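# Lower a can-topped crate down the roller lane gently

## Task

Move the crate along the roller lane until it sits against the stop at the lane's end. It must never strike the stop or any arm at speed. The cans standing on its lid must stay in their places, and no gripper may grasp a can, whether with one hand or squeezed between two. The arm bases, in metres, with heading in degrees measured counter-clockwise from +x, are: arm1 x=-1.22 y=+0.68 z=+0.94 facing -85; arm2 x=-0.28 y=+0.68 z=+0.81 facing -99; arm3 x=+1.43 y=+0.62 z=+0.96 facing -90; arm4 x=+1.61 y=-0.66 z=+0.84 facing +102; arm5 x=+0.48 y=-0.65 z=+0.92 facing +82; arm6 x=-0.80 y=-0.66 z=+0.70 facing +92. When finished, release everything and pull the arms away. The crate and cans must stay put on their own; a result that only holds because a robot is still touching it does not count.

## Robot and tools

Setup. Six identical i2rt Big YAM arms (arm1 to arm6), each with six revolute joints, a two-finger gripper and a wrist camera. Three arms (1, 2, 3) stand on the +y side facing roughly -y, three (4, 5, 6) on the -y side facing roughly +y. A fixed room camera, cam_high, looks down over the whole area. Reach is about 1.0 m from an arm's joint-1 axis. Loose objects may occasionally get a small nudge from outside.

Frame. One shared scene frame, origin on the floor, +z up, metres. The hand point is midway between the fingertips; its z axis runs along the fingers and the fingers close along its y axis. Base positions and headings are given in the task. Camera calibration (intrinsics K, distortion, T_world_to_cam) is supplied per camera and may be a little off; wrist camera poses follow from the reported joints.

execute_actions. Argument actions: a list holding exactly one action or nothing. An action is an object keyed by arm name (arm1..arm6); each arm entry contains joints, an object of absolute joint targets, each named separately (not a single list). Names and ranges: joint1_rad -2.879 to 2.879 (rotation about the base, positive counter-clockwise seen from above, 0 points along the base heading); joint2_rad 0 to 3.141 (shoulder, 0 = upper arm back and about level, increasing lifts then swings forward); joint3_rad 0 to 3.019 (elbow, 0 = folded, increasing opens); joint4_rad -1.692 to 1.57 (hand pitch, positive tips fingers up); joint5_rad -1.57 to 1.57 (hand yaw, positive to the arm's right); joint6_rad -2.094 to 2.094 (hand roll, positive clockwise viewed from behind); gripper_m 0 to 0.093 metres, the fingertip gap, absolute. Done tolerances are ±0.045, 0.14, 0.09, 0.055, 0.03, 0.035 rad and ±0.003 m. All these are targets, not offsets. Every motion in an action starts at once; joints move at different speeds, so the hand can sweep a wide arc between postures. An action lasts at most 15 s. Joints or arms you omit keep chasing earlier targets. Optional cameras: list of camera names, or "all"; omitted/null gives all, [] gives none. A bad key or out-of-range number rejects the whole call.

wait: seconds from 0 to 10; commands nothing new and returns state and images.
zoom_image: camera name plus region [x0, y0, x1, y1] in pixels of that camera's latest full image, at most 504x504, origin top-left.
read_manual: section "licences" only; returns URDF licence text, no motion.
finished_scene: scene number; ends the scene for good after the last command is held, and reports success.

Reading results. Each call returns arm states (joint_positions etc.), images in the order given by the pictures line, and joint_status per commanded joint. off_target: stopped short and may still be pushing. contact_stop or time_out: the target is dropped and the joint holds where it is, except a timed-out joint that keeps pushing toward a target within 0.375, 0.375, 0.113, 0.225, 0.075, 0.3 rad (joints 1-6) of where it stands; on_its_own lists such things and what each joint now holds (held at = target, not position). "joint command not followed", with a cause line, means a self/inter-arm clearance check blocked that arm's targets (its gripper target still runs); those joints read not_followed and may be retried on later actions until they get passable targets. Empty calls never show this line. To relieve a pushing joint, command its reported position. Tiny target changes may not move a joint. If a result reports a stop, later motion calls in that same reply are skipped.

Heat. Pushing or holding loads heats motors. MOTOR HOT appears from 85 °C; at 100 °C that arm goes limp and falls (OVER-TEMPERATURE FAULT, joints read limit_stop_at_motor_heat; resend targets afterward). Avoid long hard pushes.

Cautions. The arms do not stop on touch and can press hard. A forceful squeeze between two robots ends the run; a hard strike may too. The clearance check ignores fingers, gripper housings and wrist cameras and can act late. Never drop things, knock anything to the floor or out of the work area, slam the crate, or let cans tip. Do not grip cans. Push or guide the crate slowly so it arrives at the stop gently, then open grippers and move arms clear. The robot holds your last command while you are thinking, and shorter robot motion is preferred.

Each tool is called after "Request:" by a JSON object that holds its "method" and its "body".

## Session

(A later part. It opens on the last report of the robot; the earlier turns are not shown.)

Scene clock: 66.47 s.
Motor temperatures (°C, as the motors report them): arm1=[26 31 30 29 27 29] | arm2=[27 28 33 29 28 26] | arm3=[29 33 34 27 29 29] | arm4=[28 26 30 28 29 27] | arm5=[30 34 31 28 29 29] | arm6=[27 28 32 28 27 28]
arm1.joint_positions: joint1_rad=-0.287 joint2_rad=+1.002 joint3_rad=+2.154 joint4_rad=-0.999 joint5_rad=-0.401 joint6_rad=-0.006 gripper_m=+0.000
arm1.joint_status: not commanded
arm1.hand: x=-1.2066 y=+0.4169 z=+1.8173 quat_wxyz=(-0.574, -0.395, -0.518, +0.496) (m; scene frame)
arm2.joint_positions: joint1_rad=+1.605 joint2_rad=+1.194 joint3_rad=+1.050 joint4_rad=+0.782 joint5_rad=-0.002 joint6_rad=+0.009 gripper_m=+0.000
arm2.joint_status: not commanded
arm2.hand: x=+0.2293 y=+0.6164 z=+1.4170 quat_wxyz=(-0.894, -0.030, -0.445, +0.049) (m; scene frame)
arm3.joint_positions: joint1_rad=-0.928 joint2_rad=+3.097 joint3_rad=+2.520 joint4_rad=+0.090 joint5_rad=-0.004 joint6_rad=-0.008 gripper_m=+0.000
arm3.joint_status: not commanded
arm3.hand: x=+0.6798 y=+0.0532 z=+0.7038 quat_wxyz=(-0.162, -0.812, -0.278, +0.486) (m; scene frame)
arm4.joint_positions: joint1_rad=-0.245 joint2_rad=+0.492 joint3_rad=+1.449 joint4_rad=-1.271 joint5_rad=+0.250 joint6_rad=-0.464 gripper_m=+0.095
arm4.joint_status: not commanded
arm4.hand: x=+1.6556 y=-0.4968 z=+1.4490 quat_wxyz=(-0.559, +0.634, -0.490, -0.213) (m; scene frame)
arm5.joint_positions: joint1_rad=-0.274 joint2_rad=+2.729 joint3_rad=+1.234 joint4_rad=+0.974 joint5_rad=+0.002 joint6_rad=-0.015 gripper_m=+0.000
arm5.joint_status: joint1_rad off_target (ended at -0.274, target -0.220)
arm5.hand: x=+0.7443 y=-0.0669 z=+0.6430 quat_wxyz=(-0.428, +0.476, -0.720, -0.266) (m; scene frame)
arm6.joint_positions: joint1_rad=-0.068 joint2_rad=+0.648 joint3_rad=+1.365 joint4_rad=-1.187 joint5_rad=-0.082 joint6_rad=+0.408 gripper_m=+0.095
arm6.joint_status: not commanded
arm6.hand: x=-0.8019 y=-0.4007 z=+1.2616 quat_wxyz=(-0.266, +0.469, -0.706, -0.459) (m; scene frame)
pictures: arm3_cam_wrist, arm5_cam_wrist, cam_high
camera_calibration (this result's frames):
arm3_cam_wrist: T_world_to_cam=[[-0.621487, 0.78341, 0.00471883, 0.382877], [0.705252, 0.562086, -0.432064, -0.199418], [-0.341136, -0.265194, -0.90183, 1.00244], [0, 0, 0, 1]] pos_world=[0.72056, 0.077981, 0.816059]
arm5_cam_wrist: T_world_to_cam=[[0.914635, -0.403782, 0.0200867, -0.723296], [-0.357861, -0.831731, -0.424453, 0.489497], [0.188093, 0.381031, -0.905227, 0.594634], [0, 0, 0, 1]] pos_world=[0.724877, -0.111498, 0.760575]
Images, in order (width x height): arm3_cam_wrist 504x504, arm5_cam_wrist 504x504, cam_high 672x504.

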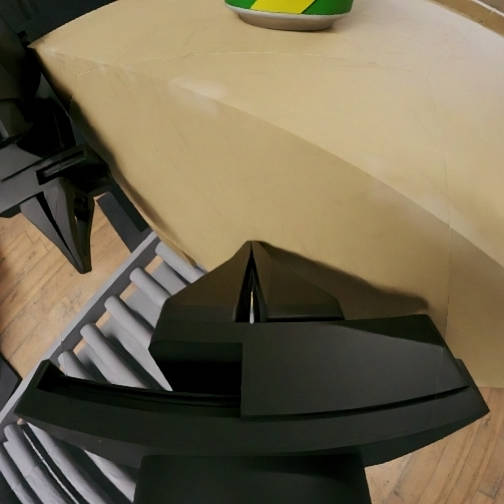

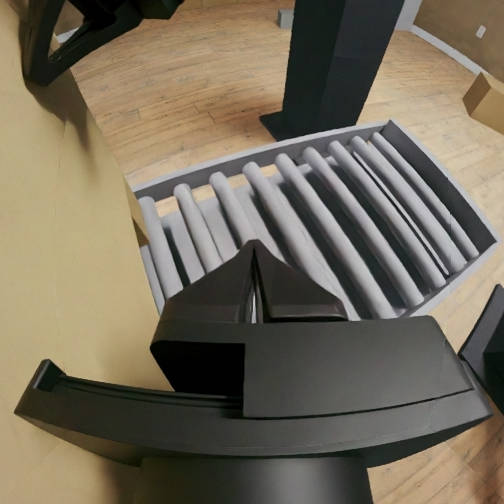

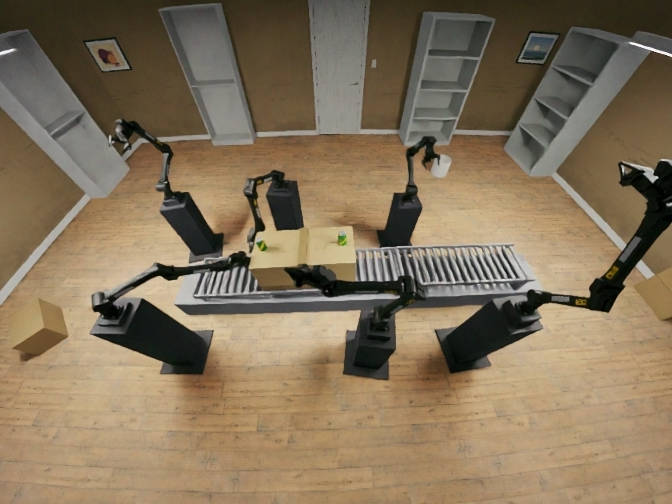

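Request:
{"method": "execute_actions", "body": {"actions": [{"arm5":{"joints":{"joint1_rad":-1.45}},"arm3":{"joints":{"joint3_rad":2.47}}}], "cameras": []}}

Request:
{"method": "execute_actions", "body": {"actions": [{"arm3":{"joints":{"joint1_rad":-0.87,"joint3_rad":2.36,"joint4_rad":0.22}}}], "cameras": []}}

Request:
{"method": "execute_actions", "body": {"actions": [{"arm3":{"joints":{"joint1_rad":-0.8,"joint3_rad":2.25,"joint4_rad":0.38}}}], "cameras": []}}

Request:
{"method": "execute_actions", "body": {"actions": [{"arm3":{"joints":{"joint1_rad":-0.73,"joint3_rad":2.14,"joint4_rad":0.54}}}], "cameras": []}}

Request:
{"method": "execute_actions", "body": {"actions": [{"arm3":{"joints":{"joint1_rad":-0.66,"joint3_rad":2.03,"joint4_rad":0.7}}}], "cameras": []}}

Request:
{"method": "execute_actions", "body": {"actions": [{"arm3":{"joints":{"joint1_rad":-0.59,"joint3_rad":1.92,"joint4_rad":0.85}}}], "cameras": []}}

Request:
{"method": "execute_actions", "body": {"actions": [{"arm3":{"joints":{"joint1_rad":-0.52,"joint3_rad":1.81,"joint4_rad":1.0}}}], "cameras": []}}

Request:
{"method": "execute_actions", "body": {"actions": [{"arm3":{"joints":{"joint1_rad":-0.43}}}], "cameras": []}}

Request:
{"method": "execute_actions", "body": {"actions": [{"arm3":{"joints":{"joint1_rad":-0.34}}}], "cameras": ["cam_high","arm3_cam_wrist"]}}

Scene clock: 68.90 s.
Motor temperatures (°C, as the motors report them): arm1=[26 31 30 29 27 29] | arm2=[27 28 34 29 28 26] | arm3=[29 33 34 27 29 29] | arm4=[28 26 30 28 29 27] | arm5=[30 34 31 28 29 29] | arm6=[27 28 32 28 27 28]
arm1.joint_positions: joint1_rad=-0.287 joint2_rad=+1.002 joint3_rad=+2.154 joint4_rad=-0.999 joint5_rad=-0.401 joint6_rad=-0.006 gripper_m=+0.000
arm1.joint_status: not commanded
arm1.hand: x=-1.2066 y=+0.4169 z=+1.8173 quat_wxyz=(-0.574, -0.395, -0.518, +0.496) (m; scene frame)
arm2.joint_positions: joint1_rad=+1.605 joint2_rad=+1.194 joint3_rad=+1.050 joint4_rad=+0.782 joint5_rad=-0.002 joint6_rad=+0.009 gripper_m=+0.000
arm2.joint_status: not commanded
arm2.hand: x=+0.2293 y=+0.6164 z=+1.4170 quat_wxyz=(-0.894, -0.030, -0.445, +0.049) (m; scene frame)
arm3.joint_positions: joint1_rad=-0.877 joint2_rad=+3.112 joint3_rad=+2.439 joint4_rad=+0.083 joint5_rad=-0.024 joint6_rad=-0.008 gripper_m=+0.000
arm3.joint_status: all done
arm3.hand: x=+0.7396 y=+0.0360 z=+0.6468 quat_wxyz=(-0.168, -0.827, -0.312, +0.436) (m; scene frame)
arm4.joint_positions: joint1_rad=-0.245 joint2_rad=+0.492 joint3_rad=+1.449 joint4_rad=-1.271 joint5_rad=+0.250 joint6_rad=-0.464 gripper_m=+0.095
arm4.joint_status: not commanded
arm4.hand: x=+1.6556 y=-0.4968 z=+1.4490 quat_wxyz=(-0.559, +0.634, -0.490, -0.213) (m; scene frame)
arm5.joint_positions: joint1_rad=-1.456 joint2_rad=+2.729 joint3_rad=+1.223 joint4_rad=+0.978 joint5_rad=+0.002 joint6_rad=-0.013 gripper_m=+0.000
arm5.joint_status: all done
arm5.hand: x=+1.1149 y=-0.6704 z=+0.6441 quat_wxyz=(-0.503, -0.009, -0.864, +0.011) (m; scene frame)
arm6.joint_positions: joint1_rad=-0.068 joint2_rad=+0.648 joint3_rad=+1.365 joint4_rad=-1.187 joint5_rad=-0.082 joint6_rad=+0.408 gripper_m=+0.095
arm6.joint_status: not commanded
arm6.hand: x=-0.8019 y=-0.4007 z=+1.2616 quat_wxyz=(-0.266, +0.469, -0.706, -0.459) (m; scene frame)
pictures: none
No camera images: the call's "cameras" was empty. Leave "cameras" out to get every camera's image.

Scene clock: 70.27 s.
Motor temperatures (°C, as the motors report them): arm1=[26 31 30 29 27 29] | arm2=[27 28 34 29 28 26] | arm3=[29 33 34 27 29 29] | arm4=[28 26 30 28 29 27] | arm5=[30 34 31 28 29 29] | arm6=[27 28 32 28 27 28]
arm1.joint_positions: joint1_rad=-0.287 joint2_rad=+1.002 joint3_rad=+2.154 joint4_rad=-0.999 joint5_rad=-0.401 joint6_rad=-0.006 gripper_m=+0.000
arm1.joint_status: not commanded
arm1.hand: x=-1.2066 y=+0.4169 z=+1.8173 quat_wxyz=(-0.574, -0.395, -0.518, +0.496) (m; scene frame)
arm2.joint_positions: joint1_rad=+1.605 joint2_rad=+1.194 joint3_rad=+1.050 joint4_rad=+0.782 joint5_rad=-0.002 joint6_rad=+0.009 gripper_m=+0.000
arm2.joint_status: not commanded
arm2.hand: x=+0.2293 y=+0.6164 z=+1.4170 quat_wxyz=(-0.894, -0.030, -0.445, +0.049) (m; scene frame)
arm3.joint_positions: joint1_rad=-0.816 joint2_rad=+3.119 joint3_rad=+2.327 joint4_rad=+0.196 joint5_rad=-0.017 joint6_rad=-0.007 gripper_m=+0.000
arm3.joint_status: joint1_rad off_target (ended at -0.816, target -0.870); the others done
arm3.hand: x=+0.7988 y=+0.0178 z=+0.6097 quat_wxyz=(-0.178, -0.819, -0.336, +0.429) (m; scene frame)
arm4.joint_positions: joint1_rad=-0.245 joint2_rad=+0.492 joint3_rad=+1.449 joint4_rad=-1.271 joint5_rad=+0.250 joint6_rad=-0.464 gripper_m=+0.095
arm4.joint_status: not commanded
arm4.hand: x=+1.6556 y=-0.4968 z=+1.4490 quat_wxyz=(-0.559, +0.634, -0.490, -0.213) (m; scene frame)
arm5.joint_positions: joint1_rad=-1.456 joint2_rad=+2.729 joint3_rad=+1.223 joint4_rad=+0.978 joint5_rad=+0.002 joint6_rad=-0.013 gripper_m=+0.000
arm5.joint_status: not commanded
arm5.hand: x=+1.1149 y=-0.6704 z=+0.6441 quat_wxyz=(-0.503, -0.009, -0.864, +0.011) (m; scene frame)
arm6.joint_positions: joint1_rad=-0.068 joint2_rad=+0.648 joint3_rad=+1.365 joint4_rad=-1.187 joint5_rad=-0.082 joint6_rad=+0.408 gripper_m=+0.095
arm6.joint_status: not commanded
arm6.hand: x=-0.8019 y=-0.4007 z=+1.2616 quat_wxyz=(-0.266, +0.469, -0.706, -0.459) (m; scene frame)
pictures: none
No camera images: the call's "cameras" was empty. Leave "cameras" out to get every camera's image.

Scene clock: 71.60 s.
Motor temperatures (°C, as the motors report them): arm1=[26 31 30 29 27 29] | arm2=[27 28 34 29 28 26] | arm3=[29 33 34 27 29 29] | arm4=[28 26 30 28 29 27] | arm5=[30 34 31 28 29 29] | arm6=[27 28 32 28 27 28]
arm1.joint_positions: joint1_rad=-0.287 joint2_rad=+1.002 joint3_rad=+2.154 joint4_rad=-0.999 joint5_rad=-0.401 joint6_rad=-0.006 gripper_m=+0.000
arm1.joint_status: not commanded
arm1.hand: x=-1.2066 y=+0.4169 z=+1.8173 quat_wxyz=(-0.574, -0.395, -0.518, +0.496) (m; scene frame)
arm2.joint_positions: joint1_rad=+1.605 joint2_rad=+1.194 joint3_rad=+1.050 joint4_rad=+0.782 joint5_rad=-0.002 joint6_rad=+0.009 gripper_m=+0.000
arm2.joint_status: not commanded
arm2.hand: x=+0.2293 y=+0.6164 z=+1.4170 quat_wxyz=(-0.894, -0.030, -0.445, +0.049) (m; scene frame)
arm3.joint_positions: joint1_rad=-0.743 joint2_rad=+3.122 joint3_rad=+2.215 joint4_rad=+0.352 joint5_rad=-0.011 joint6_rad=-0.007 gripper_m=+0.000
arm3.joint_status: joint1_rad off_target (ended at -0.743, target -0.800); the others done
arm3.hand: x=+0.8627 y=-0.0056 z=+0.5882 quat_wxyz=(-0.199, -0.798, -0.360, +0.440) (m; scene frame)
arm4.joint_positions: joint1_rad=-0.245 joint2_rad=+0.492 joint3_rad=+1.449 joint4_rad=-1.271 joint5_rad=+0.250 joint6_rad=-0.464 gripper_m=+0.095
arm4.joint_status: not commanded
arm4.hand: x=+1.6556 y=-0.4968 z=+1.4490 quat_wxyz=(-0.559, +0.634, -0.490, -0.213) (m; scene frame)
arm5.joint_positions: joint1_rad=-1.456 joint2_rad=+2.729 joint3_rad=+1.223 joint4_rad=+0.978 joint5_rad=+0.002 joint6_rad=-0.013 gripper_m=+0.000
arm5.joint_status: not commanded
arm5.hand: x=+1.1149 y=-0.6704 z=+0.6441 quat_wxyz=(-0.503, -0.009, -0.864, +0.011) (m; scene frame)
arm6.joint_positions: joint1_rad=-0.068 joint2_rad=+0.648 joint3_rad=+1.365 joint4_rad=-1.187 joint5_rad=-0.082 joint6_rad=+0.408 gripper_m=+0.095
arm6.joint_status: not commanded
arm6.hand: x=-0.8019 y=-0.4007 z=+1.2616 quat_wxyz=(-0.266, +0.469, -0.706, -0.459) (m; scene frame)
pictures: none
No camera images: the call's "cameras" was empty. Leave "cameras" out to get every camera's image.

Scene clock: 72.93 s.
Motor temperatures (°C, as the motors report them): arm1=[26 31 30 29 27 29] | arm2=[27 28 34 29 28 26] | arm3=[29 34 34 27 29 29] | arm4=[28 26 30 28 29 27] | arm5=[30 34 31 28 29 29] | arm6=[27 28 32 28 27 28]
arm1.joint_positions: joint1_rad=-0.287 joint2_rad=+1.002 joint3_rad=+2.154 joint4_rad=-0.999 joint5_rad=-0.401 joint6_rad=-0.006 gripper_m=+0.000
arm1.joint_status: not commanded
arm1.hand: x=-1.2066 y=+0.4169 z=+1.8173 quat_wxyz=(-0.574, -0.395, -0.518, +0.496) (m; scene frame)
arm2.joint_positions: joint1_rad=+1.605 joint2_rad=+1.194 joint3_rad=+1.050 joint4_rad=+0.782 joint5_rad=-0.002 joint6_rad=+0.009 gripper_m=+0.000
arm2.joint_status: not commanded
arm2.hand: x=+0.2293 y=+0.6164 z=+1.4170 quat_wxyz=(-0.894, -0.030, -0.445, +0.049) (m; scene frame)
arm3.joint_positions: joint1_rad=-0.671 joint2_rad=+3.122 joint3_rad=+2.107 joint4_rad=+0.516 joint5_rad=-0.008 joint6_rad=-0.007 gripper_m=+0.000
arm3.joint_status: joint1_rad off_target (ended at -0.671, target -0.730); the others done
arm3.hand: x=+0.9252 y=-0.0230 z=+0.5768 quat_wxyz=(-0.224, -0.773, -0.382, +0.455) (m; scene frame)
arm4.joint_positions: joint1_rad=-0.245 joint2_rad=+0.492 joint3_rad=+1.449 joint4_rad=-1.271 joint5_rad=+0.250 joint6_rad=-0.464 gripper_m=+0.095
arm4.joint_status: not commanded
arm4.hand: x=+1.6556 y=-0.4968 z=+1.4490 quat_wxyz=(-0.559, +0.634, -0.490, -0.213) (m; scene frame)
arm5.joint_positions: joint1_rad=-1.456 joint2_rad=+2.729 joint3_rad=+1.223 joint4_rad=+0.978 joint5_rad=+0.002 joint6_rad=-0.013 gripper_m=+0.000
arm5.joint_status: not commanded
arm5.hand: x=+1.1149 y=-0.6704 z=+0.6441 quat_wxyz=(-0.503, -0.009, -0.864, +0.011) (m; scene frame)
arm6.joint_positions: joint1_rad=-0.068 joint2_rad=+0.648 joint3_rad=+1.365 joint4_rad=-1.187 joint5_rad=-0.082 joint6_rad=+0.408 gripper_m=+0.095
arm6.joint_status: not commanded
arm6.hand: x=-0.8019 y=-0.4007 z=+1.2616 quat_wxyz=(-0.266, +0.469, -0.706, -0.459) (m; scene frame)
pictures: none
No camera images: the call's "cameras" was empty. Leave "cameras" out to get every camera's image.

Scene clock: 74.30 s.
Motor temperatures (°C, as the motors report them): arm1=[26 31 30 29 27 29] | arm2=[27 28 34 29 28 26] | arm3=[29 34 34 27 29 29] | arm4=[28 26 30 28 29 27] | arm5=[30 34 31 28 29 29] | arm6=[27 28 32 28 27 28]
arm1.joint_positions: joint1_rad=-0.287 joint2_rad=+1.002 joint3_rad=+2.154 joint4_rad=-0.999 joint5_rad=-0.401 joint6_rad=-0.006 gripper_m=+0.000
arm1.joint_status: not commanded
arm1.hand: x=-1.2066 y=+0.4169 z=+1.8173 quat_wxyz=(-0.574, -0.395, -0.518, +0.496) (m; scene frame)
arm2.joint_positions: joint1_rad=+1.605 joint2_rad=+1.194 joint3_rad=+1.050 joint4_rad=+0.782 joint5_rad=-0.002 joint6_rad=+0.009 gripper_m=+0.000
arm2.joint_status: not commanded
arm2.hand: x=+0.2293 y=+0.6164 z=+1.4170 quat_wxyz=(-0.894, -0.030, -0.445, +0.049) (m; scene frame)
arm3.joint_positions: joint1_rad=-0.597 joint2_rad=+3.121 joint3_rad=+1.998 joint4_rad=+0.678 joint5_rad=-0.010 joint6_rad=-0.007 gripper_m=+0.000
arm3.joint_status: joint1_rad off_target (ended at -0.597, target -0.660); the others done
arm3.hand: x=+0.9910 y=-0.0339 z=+0.5698 quat_wxyz=(-0.252, -0.745, -0.404, +0.467) (m; scene frame)
arm4.joint_positions: joint1_rad=-0.245 joint2_rad=+0.492 joint3_rad=+1.449 joint4_rad=-1.271 joint5_rad=+0.250 joint6_rad=-0.464 gripper_m=+0.095
arm4.joint_status: not commanded
arm4.hand: x=+1.6556 y=-0.4968 z=+1.4490 quat_wxyz=(-0.559, +0.634, -0.490, -0.213) (m; scene frame)
arm5.joint_positions: joint1_rad=-1.456 joint2_rad=+2.729 joint3_rad=+1.223 joint4_rad=+0.978 joint5_rad=+0.002 joint6_rad=-0.013 gripper_m=+0.000
arm5.joint_status: not commanded
arm5.hand: x=+1.1149 y=-0.6704 z=+0.6441 quat_wxyz=(-0.503, -0.009, -0.864, +0.011) (m; scene frame)
arm6.joint_positions: joint1_rad=-0.068 joint2_rad=+0.648 joint3_rad=+1.365 joint4_rad=-1.187 joint5_rad=-0.082 joint6_rad=+0.408 gripper_m=+0.095
arm6.joint_status: not commanded
arm6.hand: x=-0.8019 y=-0.4007 z=+1.2616 quat_wxyz=(-0.266, +0.469, -0.706, -0.459) (m; scene frame)
pictures: none
No camera images: the call's "cameras" was empty. Leave "cameras" out to get every camera's image.

Scene clock: 75.67 s.
Motor temperatures (°C, as the motors report them): arm1=[26 31 30 29 27 29] | arm2=[27 28 34 29 28 26] | arm3=[29 34 34 27 29 29] | arm4=[28 27 30 28 29 27] | arm5=[30 34 31 28 29 29] | arm6=[27 28 32 28 27 28]
arm1.joint_positions: joint1_rad=-0.287 joint2_rad=+1.002 joint3_rad=+2.154 joint4_rad=-0.999 joint5_rad=-0.401 joint6_rad=-0.006 gripper_m=+0.000
arm1.joint_status: not commanded
arm1.hand: x=-1.2066 y=+0.4169 z=+1.8173 quat_wxyz=(-0.574, -0.395, -0.518, +0.496) (m; scene frame)
arm2.joint_positions: joint1_rad=+1.605 joint2_rad=+1.194 joint3_rad=+1.050 joint4_rad=+0.782 joint5_rad=-0.002 joint6_rad=+0.009 gripper_m=+0.000
arm2.joint_status: not commanded
arm2.hand: x=+0.2293 y=+0.6164 z=+1.4170 quat_wxyz=(-0.894, -0.030, -0.445, +0.049) (m; scene frame)
arm3.joint_positions: joint1_rad=-0.526 joint2_rad=+3.119 joint3_rad=+1.890 joint4_rad=+0.830 joint5_rad=-0.012 joint6_rad=-0.007 gripper_m=+0.000
arm3.joint_status: joint1_rad off_target (ended at -0.526, target -0.590); the others done
arm3.hand: x=+1.0560 y=-0.0351 z=+0.5651 quat_wxyz=(-0.279, -0.720, -0.424, +0.473) (m; scene frame)
arm4.joint_positions: joint1_rad=-0.245 joint2_rad=+0.492 joint3_rad=+1.449 joint4_rad=-1.271 joint5_rad=+0.250 joint6_rad=-0.464 gripper_m=+0.095
arm4.joint_status: not commanded
arm4.hand: x=+1.6556 y=-0.4968 z=+1.4490 quat_wxyz=(-0.559, +0.634, -0.490, -0.213) (m; scene frame)
arm5.joint_positions: joint1_rad=-1.456 joint2_rad=+2.729 joint3_rad=+1.223 joint4_rad=+0.978 joint5_rad=+0.002 joint6_rad=-0.013 gripper_m=+0.000
arm5.joint_status: not commanded
arm5.hand: x=+1.1149 y=-0.6704 z=+0.6441 quat_wxyz=(-0.503, -0.009, -0.864, +0.011) (m; scene frame)
arm6.joint_positions: joint1_rad=-0.068 joint2_rad=+0.648 joint3_rad=+1.365 joint4_rad=-1.187 joint5_rad=-0.082 joint6_rad=+0.408 gripper_m=+0.095
arm6.joint_status: not commanded
arm6.hand: x=-0.8019 y=-0.4007 z=+1.2616 quat_wxyz=(-0.266, +0.469, -0.706, -0.459) (m; scene frame)
pictures: none
No camera images: the call's "cameras" was empty. Leave "cameras" out to get every camera's image.

Scene clock: 77.00 s.
Motor temperatures (°C, as the motors report them): arm1=[26 31 30 29 27 29] | arm2=[27 28 34 29 28 26] | arm3=[29 34 33 27 29 29] | arm4=[28 27 30 28 29 27] | arm5=[30 34 30 28 29 29] | arm6=[27 28 32 28 27 28]
arm1.joint_positions: joint1_rad=-0.287 joint2_rad=+1.002 joint3_rad=+2.154 joint4_rad=-0.999 joint5_rad=-0.401 joint6_rad=-0.006 gripper_m=+0.000
arm1.joint_status: not commanded
arm1.hand: x=-1.2066 y=+0.4169 z=+1.8173 quat_wxyz=(-0.574, -0.395, -0.518, +0.496) (m; scene frame)
arm2.joint_positions: joint1_rad=+1.605 joint2_rad=+1.194 joint3_rad=+1.050 joint4_rad=+0.782 joint5_rad=-0.002 joint6_rad=+0.009 gripper_m=+0.000
arm2.joint_status: not commanded
arm2.hand: x=+0.2293 y=+0.6164 z=+1.4170 quat_wxyz=(-0.894, -0.030, -0.445, +0.049) (m; scene frame)
arm3.joint_positions: joint1_rad=-0.456 joint2_rad=+3.118 joint3_rad=+1.782 joint4_rad=+0.980 joint5_rad=-0.015 joint6_rad=-0.011 gripper_m=+0.000
arm3.joint_status: joint1_rad off_target (ended at -0.455, target -0.520); the others done
arm3.hand: x=+1.1182 y=-0.0285 z=+0.5647 quat_wxyz=(-0.305, -0.693, -0.444, +0.479) (m; scene frame)
arm4.joint_positions: joint1_rad=-0.245 joint2_rad=+0.492 joint3_rad=+1.449 joint4_rad=-1.271 joint5_rad=+0.250 joint6_rad=-0.464 gripper_m=+0.095
arm4.joint_status: not commanded
arm4.hand: x=+1.6556 y=-0.4968 z=+1.4490 quat_wxyz=(-0.559, +0.634, -0.490, -0.213) (m; scene frame)
arm5.joint_positions: joint1_rad=-1.456 joint2_rad=+2.729 joint3_rad=+1.223 joint4_rad=+0.978 joint5_rad=+0.002 joint6_rad=-0.013 gripper_m=+0.000
arm5.joint_status: not commanded
arm5.hand: x=+1.1149 y=-0.6704 z=+0.6441 quat_wxyz=(-0.503, -0.009, -0.864, +0.011) (m; scene frame)
arm6.joint_positions: joint1_rad=-0.068 joint2_rad=+0.648 joint3_rad=+1.365 joint4_rad=-1.187 joint5_rad=-0.082 joint6_rad=+0.408 gripper_m=+0.095
arm6.joint_status: not commanded
arm6.hand: x=-0.8019 y=-0.4007 z=+1.2616 quat_wxyz=(-0.266, +0.469, -0.706, -0.459) (m; scene frame)
pictures: none
No camera images: the call's "cameras" was empty. Leave "cameras" out to get every camera's image.

Scene clock: 78.40 s.
Motor temperatures (°C, as the motors report them): arm1=[26 31 30 29 27 29] | arm2=[27 28 34 29 28 26] | arm3=[29 34 33 27 29 29] | arm4=[28 27 30 28 29 27] | arm5=[30 34 30 28 29 29] | arm6=[27 28 32 28 27 28]
arm1.joint_positions: joint1_rad=-0.287 joint2_rad=+1.002 joint3_rad=+2.154 joint4_rad=-0.999 joint5_rad=-0.401 joint6_rad=-0.006 gripper_m=+0.000
arm1.joint_status: not commanded
arm1.hand: x=-1.2066 y=+0.4169 z=+1.8173 quat_wxyz=(-0.574, -0.395, -0.518, +0.496) (m; scene frame)
arm2.joint_positions: joint1_rad=+1.605 joint2_rad=+1.194 joint3_rad=+1.050 joint4_rad=+0.782 joint5_rad=-0.002 joint6_rad=+0.009 gripper_m=+0.000
arm2.joint_status: not commanded
arm2.hand: x=+0.2293 y=+0.6164 z=+1.4170 quat_wxyz=(-0.894, -0.030, -0.445, +0.049) (m; scene frame)
arm3.joint_positions: joint1_rad=-0.363 joint2_rad=+3.119 joint3_rad=+1.786 joint4_rad=+0.983 joint5_rad=-0.016 joint6_rad=-0.010 gripper_m=+0.000
arm3.joint_status: joint1_rad off_target (ended at -0.363, target -0.430)
arm3.hand: x=+1.1800 y=-0.0557 z=+0.5655 quat_wxyz=(-0.330, -0.670, -0.475, +0.465) (m; scene frame)
arm4.joint_positions: joint1_rad=-0.245 joint2_rad=+0.492 joint3_rad=+1.449 joint4_rad=-1.271 joint5_rad=+0.250 joint6_rad=-0.464 gripper_m=+0.095
arm4.joint_status: not commanded
arm4.hand: x=+1.6556 y=-0.4968 z=+1.4490 quat_wxyz=(-0.559, +0.634, -0.490, -0.213) (m; scene frame)
arm5.joint_positions: joint1_rad=-1.456 joint2_rad=+2.729 joint3_rad=+1.223 joint4_rad=+0.978 joint5_rad=+0.002 joint6_rad=-0.013 gripper_m=+0.000
arm5.joint_status: not commanded
arm5.hand: x=+1.1149 y=-0.6704 z=+0.6441 quat_wxyz=(-0.503, -0.009, -0.864, +0.011) (m; scene frame)
arm6.joint_positions: joint1_rad=-0.068 joint2_rad=+0.648 joint3_rad=+1.365 joint4_rad=-1.187 joint5_rad=-0.082 joint6_rad=+0.408 gripper_m=+0.095
arm6.joint_status: not commanded
arm6.hand: x=-0.8019 y=-0.4007 z=+1.2616 quat_wxyz=(-0.266, +0.469, -0.706, -0.459) (m; scene frame)
pictures: none
No camera images: the call's "cameras" was empty. Leave "cameras" out to get every camera's image.

Scene clock: 79.83 s.
Motor temperatures (°C, as the motors report them): arm1=[26 30 29 29 27 29] | arm2=[27 28 34 29 28 26] | arm3=[29 34 33 27 29 29] | arm4=[28 27 30 28 29 27] | arm5=[30 34 30 28 29 29] | arm6=[27 28 32 28 27 28]
arm1.joint_positions: joint1_rad=-0.287 joint2_rad=+1.002 joint3_rad=+2.154 joint4_rad=-0.999 joint5_rad=-0.401 joint6_rad=-0.006 gripper_m=+0.000
arm1.joint_status: not commanded
arm1.hand: x=-1.2066 y=+0.4169 z=+1.8173 quat_wxyz=(-0.574, -0.395, -0.518, +0.496) (m; scene frame)
arm2.joint_positions: joint1_rad=+1.605 joint2_rad=+1.194 joint3_rad=+1.050 joint4_rad=+0.782 joint5_rad=-0.002 joint6_rad=+0.009 gripper_m=+0.000
arm2.joint_status: not commanded
arm2.hand: x=+0.2293 y=+0.6164 z=+1.4170 quat_wxyz=(-0.894, -0.030, -0.445, +0.049) (m; scene frame)
arm3.joint_positions: joint1_rad=-0.268 joint2_rad=+3.119 joint3_rad=+1.786 joint4_rad=+0.983 joint5_rad=-0.017 joint6_rad=-0.009 gripper_m=+0.000
arm3.joint_status: joint1_rad off_target (ended at -0.268, target -0.340)
arm3.hand: x=+1.2454 y=-0.0767 z=+0.5660 quat_wxyz=(-0.352, -0.647, -0.506, +0.449) (m; scene frame)
arm4.joint_positions: joint1_rad=-0.245 joint2_rad=+0.492 joint3_rad=+1.449 joint4_rad=-1.271 joint5_rad=+0.250 joint6_rad=-0.464 gripper_m=+0.095
arm4.joint_status: not commanded
arm4.hand: x=+1.6556 y=-0.4968 z=+1.4490 quat_wxyz=(-0.559, +0.634, -0.490, -0.213) (m; scene frame)
arm5.joint_positions: joint1_rad=-1.456 joint2_rad=+2.729 joint3_rad=+1.223 joint4_rad=+0.978 joint5_rad=+0.002 joint6_rad=-0.013 gripper_m=+0.000
arm5.joint_status: not commanded
arm5.hand: x=+1.1149 y=-0.6704 z=+0.6441 quat_wxyz=(-0.503, -0.009, -0.864, +0.011) (m; scene frame)
arm6.joint_positions: joint1_rad=-0.068 joint2_rad=+0.648 joint3_rad=+1.365 joint4_rad=-1.187 joint5_rad=-0.082 joint6_rad=+0.408 gripper_m=+0.095
arm6.joint_status: not commanded
arm6.hand: x=-0.8019 y=-0.4007 z=+1.2616 quat_wxyz=(-0.266, +0.469, -0.706, -0.459) (m; scene frame)
pictures: arm3_cam_wrist, cam_high
camera_calibration (this result's frames):
arm3_cam_wrist: T_world_to_cam=[[-0.974216, 0.225616, -0.000844059, 1.2365], [0.188483, 0.811805, -0.552673, 0.146232], [-0.124007, -0.538582, -0.833398, 0.706547], [0, 0, 0, 1]] pos_world=[1.26467, -0.0171528, 0.670697]
Images, in order (width x height): arm3_cam_wrist 504x504, cam_high 672x504.

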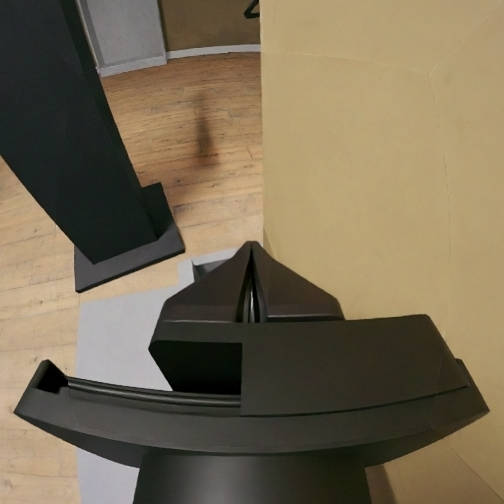

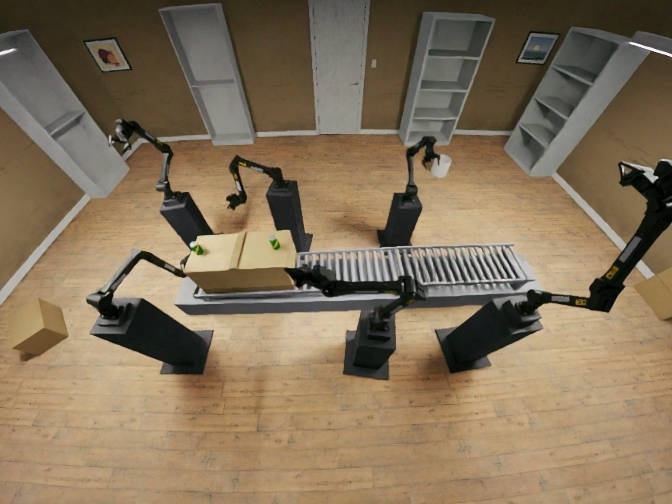

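About 10 cm left; smaller steps.

Request:
{"method": "execute_actions", "body": {"actions": [{"arm3":{"joints":{"joint1_rad":-0.27}}}], "cameras": []}}

Request:
{"method": "execute_actions", "body": {"actions": [{"arm3":{"joints":{"joint1_rad":-0.225}}}], "cameras": []}}

Request:
{"method": "execute_actions", "body": {"actions": [{"arm3":{"joints":{"joint1_rad":-0.18}}}], "cameras": []}}

Request:
{"method": "execute_actions", "body": {"actions": [{"arm3":{"joints":{"joint1_rad":-0.135}}}], "cameras": []}}

Request:
{"method": "execute_actions", "body": {"actions": [{"arm3":{"joints":{"joint1_rad":-0.09}}}], "cameras": []}}

Request:
{"method": "execute_actions", "body": {"actions": [{"arm3":{"joints":{"joint1_rad":-0.045}}}], "cameras": []}}

Scene clock: 81.60 s.
Motor temperatures (°C, as the motors report them): arm1=[26 30 29 29 27 29] | arm2=[27 28 34 29 28 26] | arm3=[29 34 33 27 29 29] | arm4=[28 27 30 28 29 27] | arm5=[30 34 30 28 29 29] | arm6=[27 28 32 28 27 28]
arm1.joint_positions: joint1_rad=-0.287 joint2_rad=+1.002 joint3_rad=+2.154 joint4_rad=-0.999 joint5_rad=-0.401 joint6_rad=-0.006 gripper_m=+0.000
arm1.joint_status: not commanded
arm1.hand: x=-1.2066 y=+0.4169 z=+1.8173 quat_wxyz=(-0.574, -0.395, -0.518, +0.496) (m; scene frame)
arm2.joint_positions: joint1_rad=+1.605 joint2_rad=+1.194 joint3_rad=+1.050 joint4_rad=+0.782 joint5_rad=-0.002 joint6_rad=+0.009 gripper_m=+0.000
arm2.joint_status: not commanded
arm2.hand: x=+0.2293 y=+0.6164 z=+1.4170 quat_wxyz=(-0.894, -0.030, -0.445, +0.049) (m; scene frame)
arm3.joint_positions: joint1_rad=-0.210 joint2_rad=+3.119 joint3_rad=+1.786 joint4_rad=+0.983 joint5_rad=-0.015 joint6_rad=-0.009 gripper_m=+0.000
arm3.joint_status: joint1_rad off_target (ended at -0.210, target -0.270)
arm3.hand: x=+1.2856 y=-0.0861 z=+0.5662 quat_wxyz=(-0.364, -0.632, -0.524, +0.439) (m; scene frame)
arm4.joint_positions: joint1_rad=-0.245 joint2_rad=+0.492 joint3_rad=+1.449 joint4_rad=-1.271 joint5_rad=+0.250 joint6_rad=-0.464 gripper_m=+0.095
arm4.joint_status: not commanded
arm4.hand: x=+1.6556 y=-0.4968 z=+1.4490 quat_wxyz=(-0.559, +0.634, -0.490, -0.213) (m; scene frame)
arm5.joint_positions: joint1_rad=-1.456 joint2_rad=+2.729 joint3_rad=+1.223 joint4_rad=+0.978 joint5_rad=+0.002 joint6_rad=-0.013 gripper_m=+0.000
arm5.joint_status: not commanded
arm5.hand: x=+1.1149 y=-0.6704 z=+0.6441 quat_wxyz=(-0.503, -0.009, -0.864, +0.011) (m; scene frame)
arm6.joint_positions: joint1_rad=-0.068 joint2_rad=+0.648 joint3_rad=+1.365 joint4_rad=-1.187 joint5_rad=-0.082 joint6_rad=+0.408 gripper_m=+0.095
arm6.joint_status: not commanded
arm6.hand: x=-0.8019 y=-0.4007 z=+1.2616 quat_wxyz=(-0.266, +0.469, -0.706, -0.459) (m; scene frame)
pictures: none
No camera images: the call's "cameras" was empty. Leave "cameras" out to get every camera's image.

Scene clock: 82.90 s.
Motor temperatures (°C, as the motors report them): arm1=[26 30 29 29 27 29] | arm2=[27 28 34 29 28 26] | arm3=[29 34 32 27 29 29] | arm4=[28 27 30 28 29 27] | arm5=[30 34 30 28 29 29] | arm6=[27 28 32 28 27 28]
arm1.joint_positions: joint1_rad=-0.287 joint2_rad=+1.002 joint3_rad=+2.154 joint4_rad=-0.999 joint5_rad=-0.401 joint6_rad=-0.006 gripper_m=+0.000
arm1.joint_status: not commanded
arm1.hand: x=-1.2066 y=+0.4169 z=+1.8173 quat_wxyz=(-0.574, -0.395, -0.518, +0.496) (m; scene frame)
arm2.joint_positions: joint1_rad=+1.605 joint2_rad=+1.194 joint3_rad=+1.050 joint4_rad=+0.782 joint5_rad=-0.002 joint6_rad=+0.009 gripper_m=+0.000
arm2.joint_status: not commanded
arm2.hand: x=+0.2293 y=+0.6164 z=+1.4170 quat_wxyz=(-0.894, -0.030, -0.445, +0.049) (m; scene frame)
arm3.joint_positions: joint1_rad=-0.171 joint2_rad=+3.119 joint3_rad=+1.786 joint4_rad=+0.983 joint5_rad=-0.013 joint6_rad=-0.009 gripper_m=+0.000
arm3.joint_status: joint1_rad off_target (ended at -0.171, target -0.225)
arm3.hand: x=+1.3133 y=-0.0912 z=+0.5663 quat_wxyz=(-0.373, -0.622, -0.536, +0.432) (m; scene frame)
arm4.joint_positions: joint1_rad=-0.245 joint2_rad=+0.492 joint3_rad=+1.449 joint4_rad=-1.271 joint5_rad=+0.250 joint6_rad=-0.464 gripper_m=+0.095
arm4.joint_status: not commanded
arm4.hand: x=+1.6556 y=-0.4968 z=+1.4490 quat_wxyz=(-0.559, +0.634, -0.490, -0.213) (m; scene frame)
arm5.joint_positions: joint1_rad=-1.456 joint2_rad=+2.729 joint3_rad=+1.223 joint4_rad=+0.978 joint5_rad=+0.002 joint6_rad=-0.013 gripper_m=+0.000
arm5.joint_status: not commanded
arm5.hand: x=+1.1149 y=-0.6704 z=+0.6441 quat_wxyz=(-0.503, -0.009, -0.864, +0.011) (m; scene frame)
arm6.joint_positions: joint1_rad=-0.068 joint2_rad=+0.648 joint3_rad=+1.365 joint4_rad=-1.187 joint5_rad=-0.082 joint6_rad=+0.408 gripper_m=+0.095
arm6.joint_status: not commanded
arm6.hand: x=-0.8019 y=-0.4007 z=+1.2616 quat_wxyz=(-0.266, +0.469, -0.706, -0.459) (m; scene frame)
pictures: none
No camera images: the call's "cameras" was empty. Leave "cameras" out to get every camera's image.

Scene clock: 84.27 s.
Motor temperatures (°C, as the motors report them): arm1=[26 30 29 29 27 29] | arm2=[27 28 35 29 28 26] | arm3=[29 34 32 27 29 29] | arm4=[28 27 30 28 29 27] | arm5=[30 34 30 28 29 29] | arm6=[27 28 32 28 27 28]
arm1.joint_positions: joint1_rad=-0.287 joint2_rad=+1.002 joint3_rad=+2.154 joint4_rad=-0.999 joint5_rad=-0.401 joint6_rad=-0.006 gripper_m=+0.000
arm1.joint_status: not commanded
arm1.hand: x=-1.2066 y=+0.4169 z=+1.8173 quat_wxyz=(-0.574, -0.395, -0.518, +0.496) (m; scene frame)
arm2.joint_positions: joint1_rad=+1.605 joint2_rad=+1.194 joint3_rad=+1.050 joint4_rad=+0.782 joint5_rad=-0.002 joint6_rad=+0.009 gripper_m=+0.000
arm2.joint_status: not commanded
arm2.hand: x=+0.2293 y=+0.6164 z=+1.4170 quat_wxyz=(-0.894, -0.030, -0.445, +0.049) (m; scene frame)
arm3.joint_positions: joint1_rad=-0.120 joint2_rad=+3.119 joint3_rad=+1.786 joint4_rad=+0.983 joint5_rad=-0.016 joint6_rad=-0.009 gripper_m=+0.000
arm3.joint_status: joint1_rad off_target (ended at -0.120, target -0.180)
arm3.hand: x=+1.3503 y=-0.0963 z=+0.5665 quat_wxyz=(-0.384, -0.608, -0.552, +0.422) (m; scene frame)
arm4.joint_positions: joint1_rad=-0.245 joint2_rad=+0.492 joint3_rad=+1.449 joint4_rad=-1.271 joint5_rad=+0.250 joint6_rad=-0.464 gripper_m=+0.095
arm4.joint_status: not commanded
arm4.hand: x=+1.6556 y=-0.4968 z=+1.4490 quat_wxyz=(-0.559, +0.634, -0.490, -0.213) (m; scene frame)
arm5.joint_positions: joint1_rad=-1.456 joint2_rad=+2.729 joint3_rad=+1.223 joint4_rad=+0.978 joint5_rad=+0.002 joint6_rad=-0.013 gripper_m=+0.000
arm5.joint_status: not commanded
arm5.hand: x=+1.1149 y=-0.6704 z=+0.6441 quat_wxyz=(-0.503, -0.009, -0.864, +0.011) (m; scene frame)
arm6.joint_positions: joint1_rad=-0.068 joint2_rad=+0.648 joint3_rad=+1.365 joint4_rad=-1.187 joint5_rad=-0.082 joint6_rad=+0.408 gripper_m=+0.095
arm6.joint_status: not commanded
arm6.hand: x=-0.8019 y=-0.4007 z=+1.2616 quat_wxyz=(-0.266, +0.469, -0.706, -0.459) (m; scene frame)
pictures: none
No camera images: the call's "cameras" was empty. Leave "cameras" out to get every camera's image.

Scene clock: 85.17 s.
Motor temperatures (°C, as the motors report them): arm1=[26 30 29 29 27 29] | arm2=[27 28 35 29 28 26] | arm3=[29 34 32 27 29 29] | arm4=[28 27 30 28 29 27] | arm5=[30 34 30 28 29 29] | arm6=[27 28 32 28 27 28]
arm1.joint_positions: joint1_rad=-0.287 joint2_rad=+1.002 joint3_rad=+2.154 joint4_rad=-0.999 joint5_rad=-0.401 joint6_rad=-0.006 gripper_m=+0.000
arm1.joint_status: not commanded
arm1.hand: x=-1.2066 y=+0.4169 z=+1.8173 quat_wxyz=(-0.574, -0.395, -0.518, +0.496) (m; scene frame)
arm2.joint_positions: joint1_rad=+1.605 joint2_rad=+1.194 joint3_rad=+1.050 joint4_rad=+0.782 joint5_rad=-0.002 joint6_rad=+0.009 gripper_m=+0.000
arm2.joint_status: not commanded
arm2.hand: x=+0.2293 y=+0.6164 z=+1.4170 quat_wxyz=(-0.894, -0.030, -0.445, +0.049) (m; scene frame)
arm3.joint_positions: joint1_rad=-0.107 joint2_rad=+3.119 joint3_rad=+1.786 joint4_rad=+0.983 joint5_rad=-0.010 joint6_rad=-0.009 gripper_m=+0.000
arm3.joint_status: all done
arm3.hand: x=+1.3584 y=-0.0971 z=+0.5665 quat_wxyz=(-0.385, -0.605, -0.555, +0.421) (m; scene frame)
arm4.joint_positions: joint1_rad=-0.245 joint2_rad=+0.492 joint3_rad=+1.449 joint4_rad=-1.271 joint5_rad=+0.250 joint6_rad=-0.464 gripper_m=+0.095
arm4.joint_status: not commanded
arm4.hand: x=+1.6556 y=-0.4968 z=+1.4490 quat_wxyz=(-0.559, +0.634, -0.490, -0.213) (m; scene frame)
arm5.joint_positions: joint1_rad=-1.456 joint2_rad=+2.729 joint3_rad=+1.223 joint4_rad=+0.978 joint5_rad=+0.002 joint6_rad=-0.013 gripper_m=+0.000
arm5.joint_status: not commanded
arm5.hand: x=+1.1149 y=-0.6704 z=+0.6441 quat_wxyz=(-0.503, -0.009, -0.864, +0.011) (m; scene frame)
arm6.joint_positions: joint1_rad=-0.068 joint2_rad=+0.648 joint3_rad=+1.365 joint4_rad=-1.187 joint5_rad=-0.082 joint6_rad=+0.408 gripper_m=+0.095
arm6.joint_status: not commanded
arm6.hand: x=-0.8019 y=-0.4007 z=+1.2616 quat_wxyz=(-0.266, +0.469, -0.706, -0.459) (m; scene frame)
pictures: none
No camera images: the call's "cameras" was empty. Leave "cameras" out to get every camera's image.

Scene clock: 85.87 s.
Motor temperatures (°C, as the motors report them): arm1=[26 30 29 29 27 29] | arm2=[27 28 35 29 28 26] | arm3=[29 34 32 27 29 29] | arm4=[28 27 30 28 29 27] | arm5=[30 34 30 28 29 29] | arm6=[27 28 32 28 27 28]
arm1.joint_positions: joint1_rad=-0.287 joint2_rad=+1.002 joint3_rad=+2.154 joint4_rad=-0.999 joint5_rad=-0.401 joint6_rad=-0.006 gripper_m=+0.000
arm1.joint_status: not commanded
arm1.hand: x=-1.2066 y=+0.4169 z=+1.8173 quat_wxyz=(-0.574, -0.395, -0.518, +0.496) (m; scene frame)
arm2.joint_positions: joint1_rad=+1.605 joint2_rad=+1.194 joint3_rad=+1.050 joint4_rad=+0.782 joint5_rad=-0.002 joint6_rad=+0.009 gripper_m=+0.000
arm2.joint_status: not commanded
arm2.hand: x=+0.2293 y=+0.6164 z=+1.4170 quat_wxyz=(-0.894, -0.030, -0.445, +0.049) (m; scene frame)
arm3.joint_positions: joint1_rad=-0.096 joint2_rad=+3.119 joint3_rad=+1.787 joint4_rad=+0.983 joint5_rad=-0.004 joint6_rad=-0.008 gripper_m=+0.000
arm3.joint_status: all done
arm3.hand: x=+1.3651 y=-0.0981 z=+0.5668 quat_wxyz=(-0.386, -0.604, -0.556, +0.421) (m; scene frame)
arm4.joint_positions: joint1_rad=-0.245 joint2_rad=+0.492 joint3_rad=+1.449 joint4_rad=-1.271 joint5_rad=+0.250 joint6_rad=-0.464 gripper_m=+0.095
arm4.joint_status: not commanded
arm4.hand: x=+1.6556 y=-0.4968 z=+1.4490 quat_wxyz=(-0.559, +0.634, -0.490, -0.213) (m; scene frame)
arm5.joint_positions: joint1_rad=-1.456 joint2_rad=+2.729 joint3_rad=+1.223 joint4_rad=+0.978 joint5_rad=+0.002 joint6_rad=-0.013 gripper_m=+0.000
arm5.joint_status: not commanded
arm5.hand: x=+1.1149 y=-0.6704 z=+0.6441 quat_wxyz=(-0.503, -0.009, -0.864, +0.011) (m; scene frame)
arm6.joint_positions: joint1_rad=-0.068 joint2_rad=+0.648 joint3_rad=+1.365 joint4_rad=-1.187 joint5_rad=-0.082 joint6_rad=+0.408 gripper_m=+0.095
arm6.joint_status: not commanded
arm6.hand: x=-0.8019 y=-0.4007 z=+1.2616 quat_wxyz=(-0.266, +0.469, -0.706, -0.459) (m; scene frame)
pictures: none
No camera images: the call's "cameras" was empty. Leave "cameras" out to get every camera's image.

Scene clock: 86.63 s.
Motor temperatures (°C, as the motors report them): arm1=[26 30 29 29 27 29] | arm2=[27 28 35 29 28 26] | arm3=[29 34 32 27 29 29] | arm4=[28 27 30 28 29 27] | arm5=[30 34 30 28 29 29] | arm6=[27 28 32 28 27 28]
arm1.joint_positions: joint1_rad=-0.287 joint2_rad=+1.002 joint3_rad=+2.154 joint4_rad=-0.999 joint5_rad=-0.401 joint6_rad=-0.006 gripper_m=+0.000
arm1.joint_status: not commanded
arm1.hand: x=-1.2066 y=+0.4169 z=+1.8173 quat_wxyz=(-0.574, -0.395, -0.518, +0.496) (m; scene frame)
arm2.joint_positions: joint1_rad=+1.605 joint2_rad=+1.194 joint3_rad=+1.050 joint4_rad=+0.782 joint5_rad=-0.002 joint6_rad=+0.009 gripper_m=+0.000
arm2.joint_status: not commanded
arm2.hand: x=+0.2293 y=+0.6164 z=+1.4170 quat_wxyz=(-0.894, -0.030, -0.445, +0.049) (m; scene frame)
arm3.joint_positions: joint1_rad=-0.039 joint2_rad=+3.119 joint3_rad=+1.787 joint4_rad=+0.983 joint5_rad=-0.003 joint6_rad=-0.008 gripper_m=+0.000
arm3.joint_status: all done
arm3.hand: x=+1.4061 y=-0.1006 z=+0.5670 quat_wxyz=(-0.398, -0.588, -0.573, +0.410) (m; scene frame)
arm4.joint_positions: joint1_rad=-0.245 joint2_rad=+0.492 joint3_rad=+1.449 joint4_rad=-1.271 joint5_rad=+0.250 joint6_rad=-0.464 gripper_m=+0.095
arm4.joint_status: not commanded
arm4.hand: x=+1.6556 y=-0.4968 z=+1.4490 quat_wxyz=(-0.559, +0.634, -0.490, -0.213) (m; scene frame)
arm5.joint_positions: joint1_rad=-1.456 joint2_rad=+2.729 joint3_rad=+1.223 joint4_rad=+0.978 joint5_rad=+0.002 joint6_rad=-0.013 gripper_m=+0.000
arm5.joint_status: not commanded
arm5.hand: x=+1.1149 y=-0.6704 z=+0.6441 quat_wxyz=(-0.503, -0.009, -0.864, +0.011) (m; scene frame)
arm6.joint_positions: joint1_rad=-0.068 joint2_rad=+0.648 joint3_rad=+1.365 joint4_rad=-1.187 joint5_rad=-0.082 joint6_rad=+0.408 gripper_m=+0.095
arm6.joint_status: not commanded
arm6.hand: x=-0.8019 y=-0.4007 z=+1.2616 quat_wxyz=(-0.266, +0.469, -0.706, -0.459) (m; scene frame)
pictures: none
No camera images: the call's "cameras" was empty. Leave "cameras" out to get every camera's image.

Request:
{"method": "execute_actions", "body": {"actions": [{"arm3":{"joints":{"joint1_rad":1.2}}}], "cameras": []}}

Request:
{"method": "finished_scene", "body": {"scene": 1}}

Scene clock: 88.70 s.
Motor temperatures (°C, as the motors report them): arm1=[26 30 29 29 27 29] | arm2=[27 28 35 29 28 26] | arm3=[29 34 32 27 29 29] | arm4=[28 27 30 28 29 27] | arm5=[30 34 30 28 29 29] | arm6=[27 28 32 28 27 28]
arm1.joint_positions: joint1_rad=-0.287 joint2_rad=+1.002 joint3_rad=+2.154 joint4_rad=-0.999 joint5_rad=-0.401 joint6_rad=-0.006 gripper_m=+0.000
arm1.joint_status: not commanded
arm1.hand: x=-1.2066 y=+0.4169 z=+1.8173 quat_wxyz=(-0.574, -0.395, -0.518, +0.496) (m; scene frame)
arm2.joint_positions: joint1_rad=+1.605 joint2_rad=+1.194 joint3_rad=+1.050 joint4_rad=+0.782 joint5_rad=-0.002 joint6_rad=+0.009 gripper_m=+0.000
arm2.joint_status: not commanded
arm2.hand: x=+0.2293 y=+0.6164 z=+1.4170 quat_wxyz=(-0.894, -0.030, -0.445, +0.049) (m; scene frame)
arm3.joint_positions: joint1_rad=+1.203 joint2_rad=+3.084 joint3_rad=+1.812 joint4_rad=+0.987 joint5_rad=-0.002 joint6_rad=-0.006 gripper_m=+0.000
arm3.joint_status: all done
arm3.hand: x=+2.1330 y=+0.3558 z=+0.6078 quat_wxyz=(-0.591, -0.143, -0.787, +0.106) (m; scene frame)
arm4.joint_positions: joint1_rad=-0.245 joint2_rad=+0.492 joint3_rad=+1.449 joint4_rad=-1.271 joint5_rad=+0.250 joint6_rad=-0.464 gripper_m=+0.095
arm4.joint_status: not commanded
arm4.hand: x=+1.6556 y=-0.4968 z=+1.4490 quat_wxyz=(-0.559, +0.634, -0.490, -0.213) (m; scene frame)
arm5.joint_positions: joint1_rad=-1.456 joint2_rad=+2.729 joint3_rad=+1.223 joint4_rad=+0.978 joint5_rad=+0.002 joint6_rad=-0.013 gripper_m=+0.000
arm5.joint_status: not commanded
arm5.hand: x=+1.1149 y=-0.6704 z=+0.6441 quat_wxyz=(-0.503, -0.009, -0.864, +0.011) (m; scene frame)
arm6.joint_positions: joint1_rad=-0.068 joint2_rad=+0.648 joint3_rad=+1.365 joint4_rad=-1.187 joint5_rad=-0.082 joint6_rad=+0.408 gripper_m=+0.095
arm6.joint_status: not commanded
arm6.hand: x=-0.8019 y=-0.4007 z=+1.2616 quat_wxyz=(-0.266, +0.469, -0.706, -0.459) (m; scene frame)
pictures: none
No camera images: the call's "cameras" was empty. Leave "cameras" out to get every camera's image.

The scene is finished: the task was done.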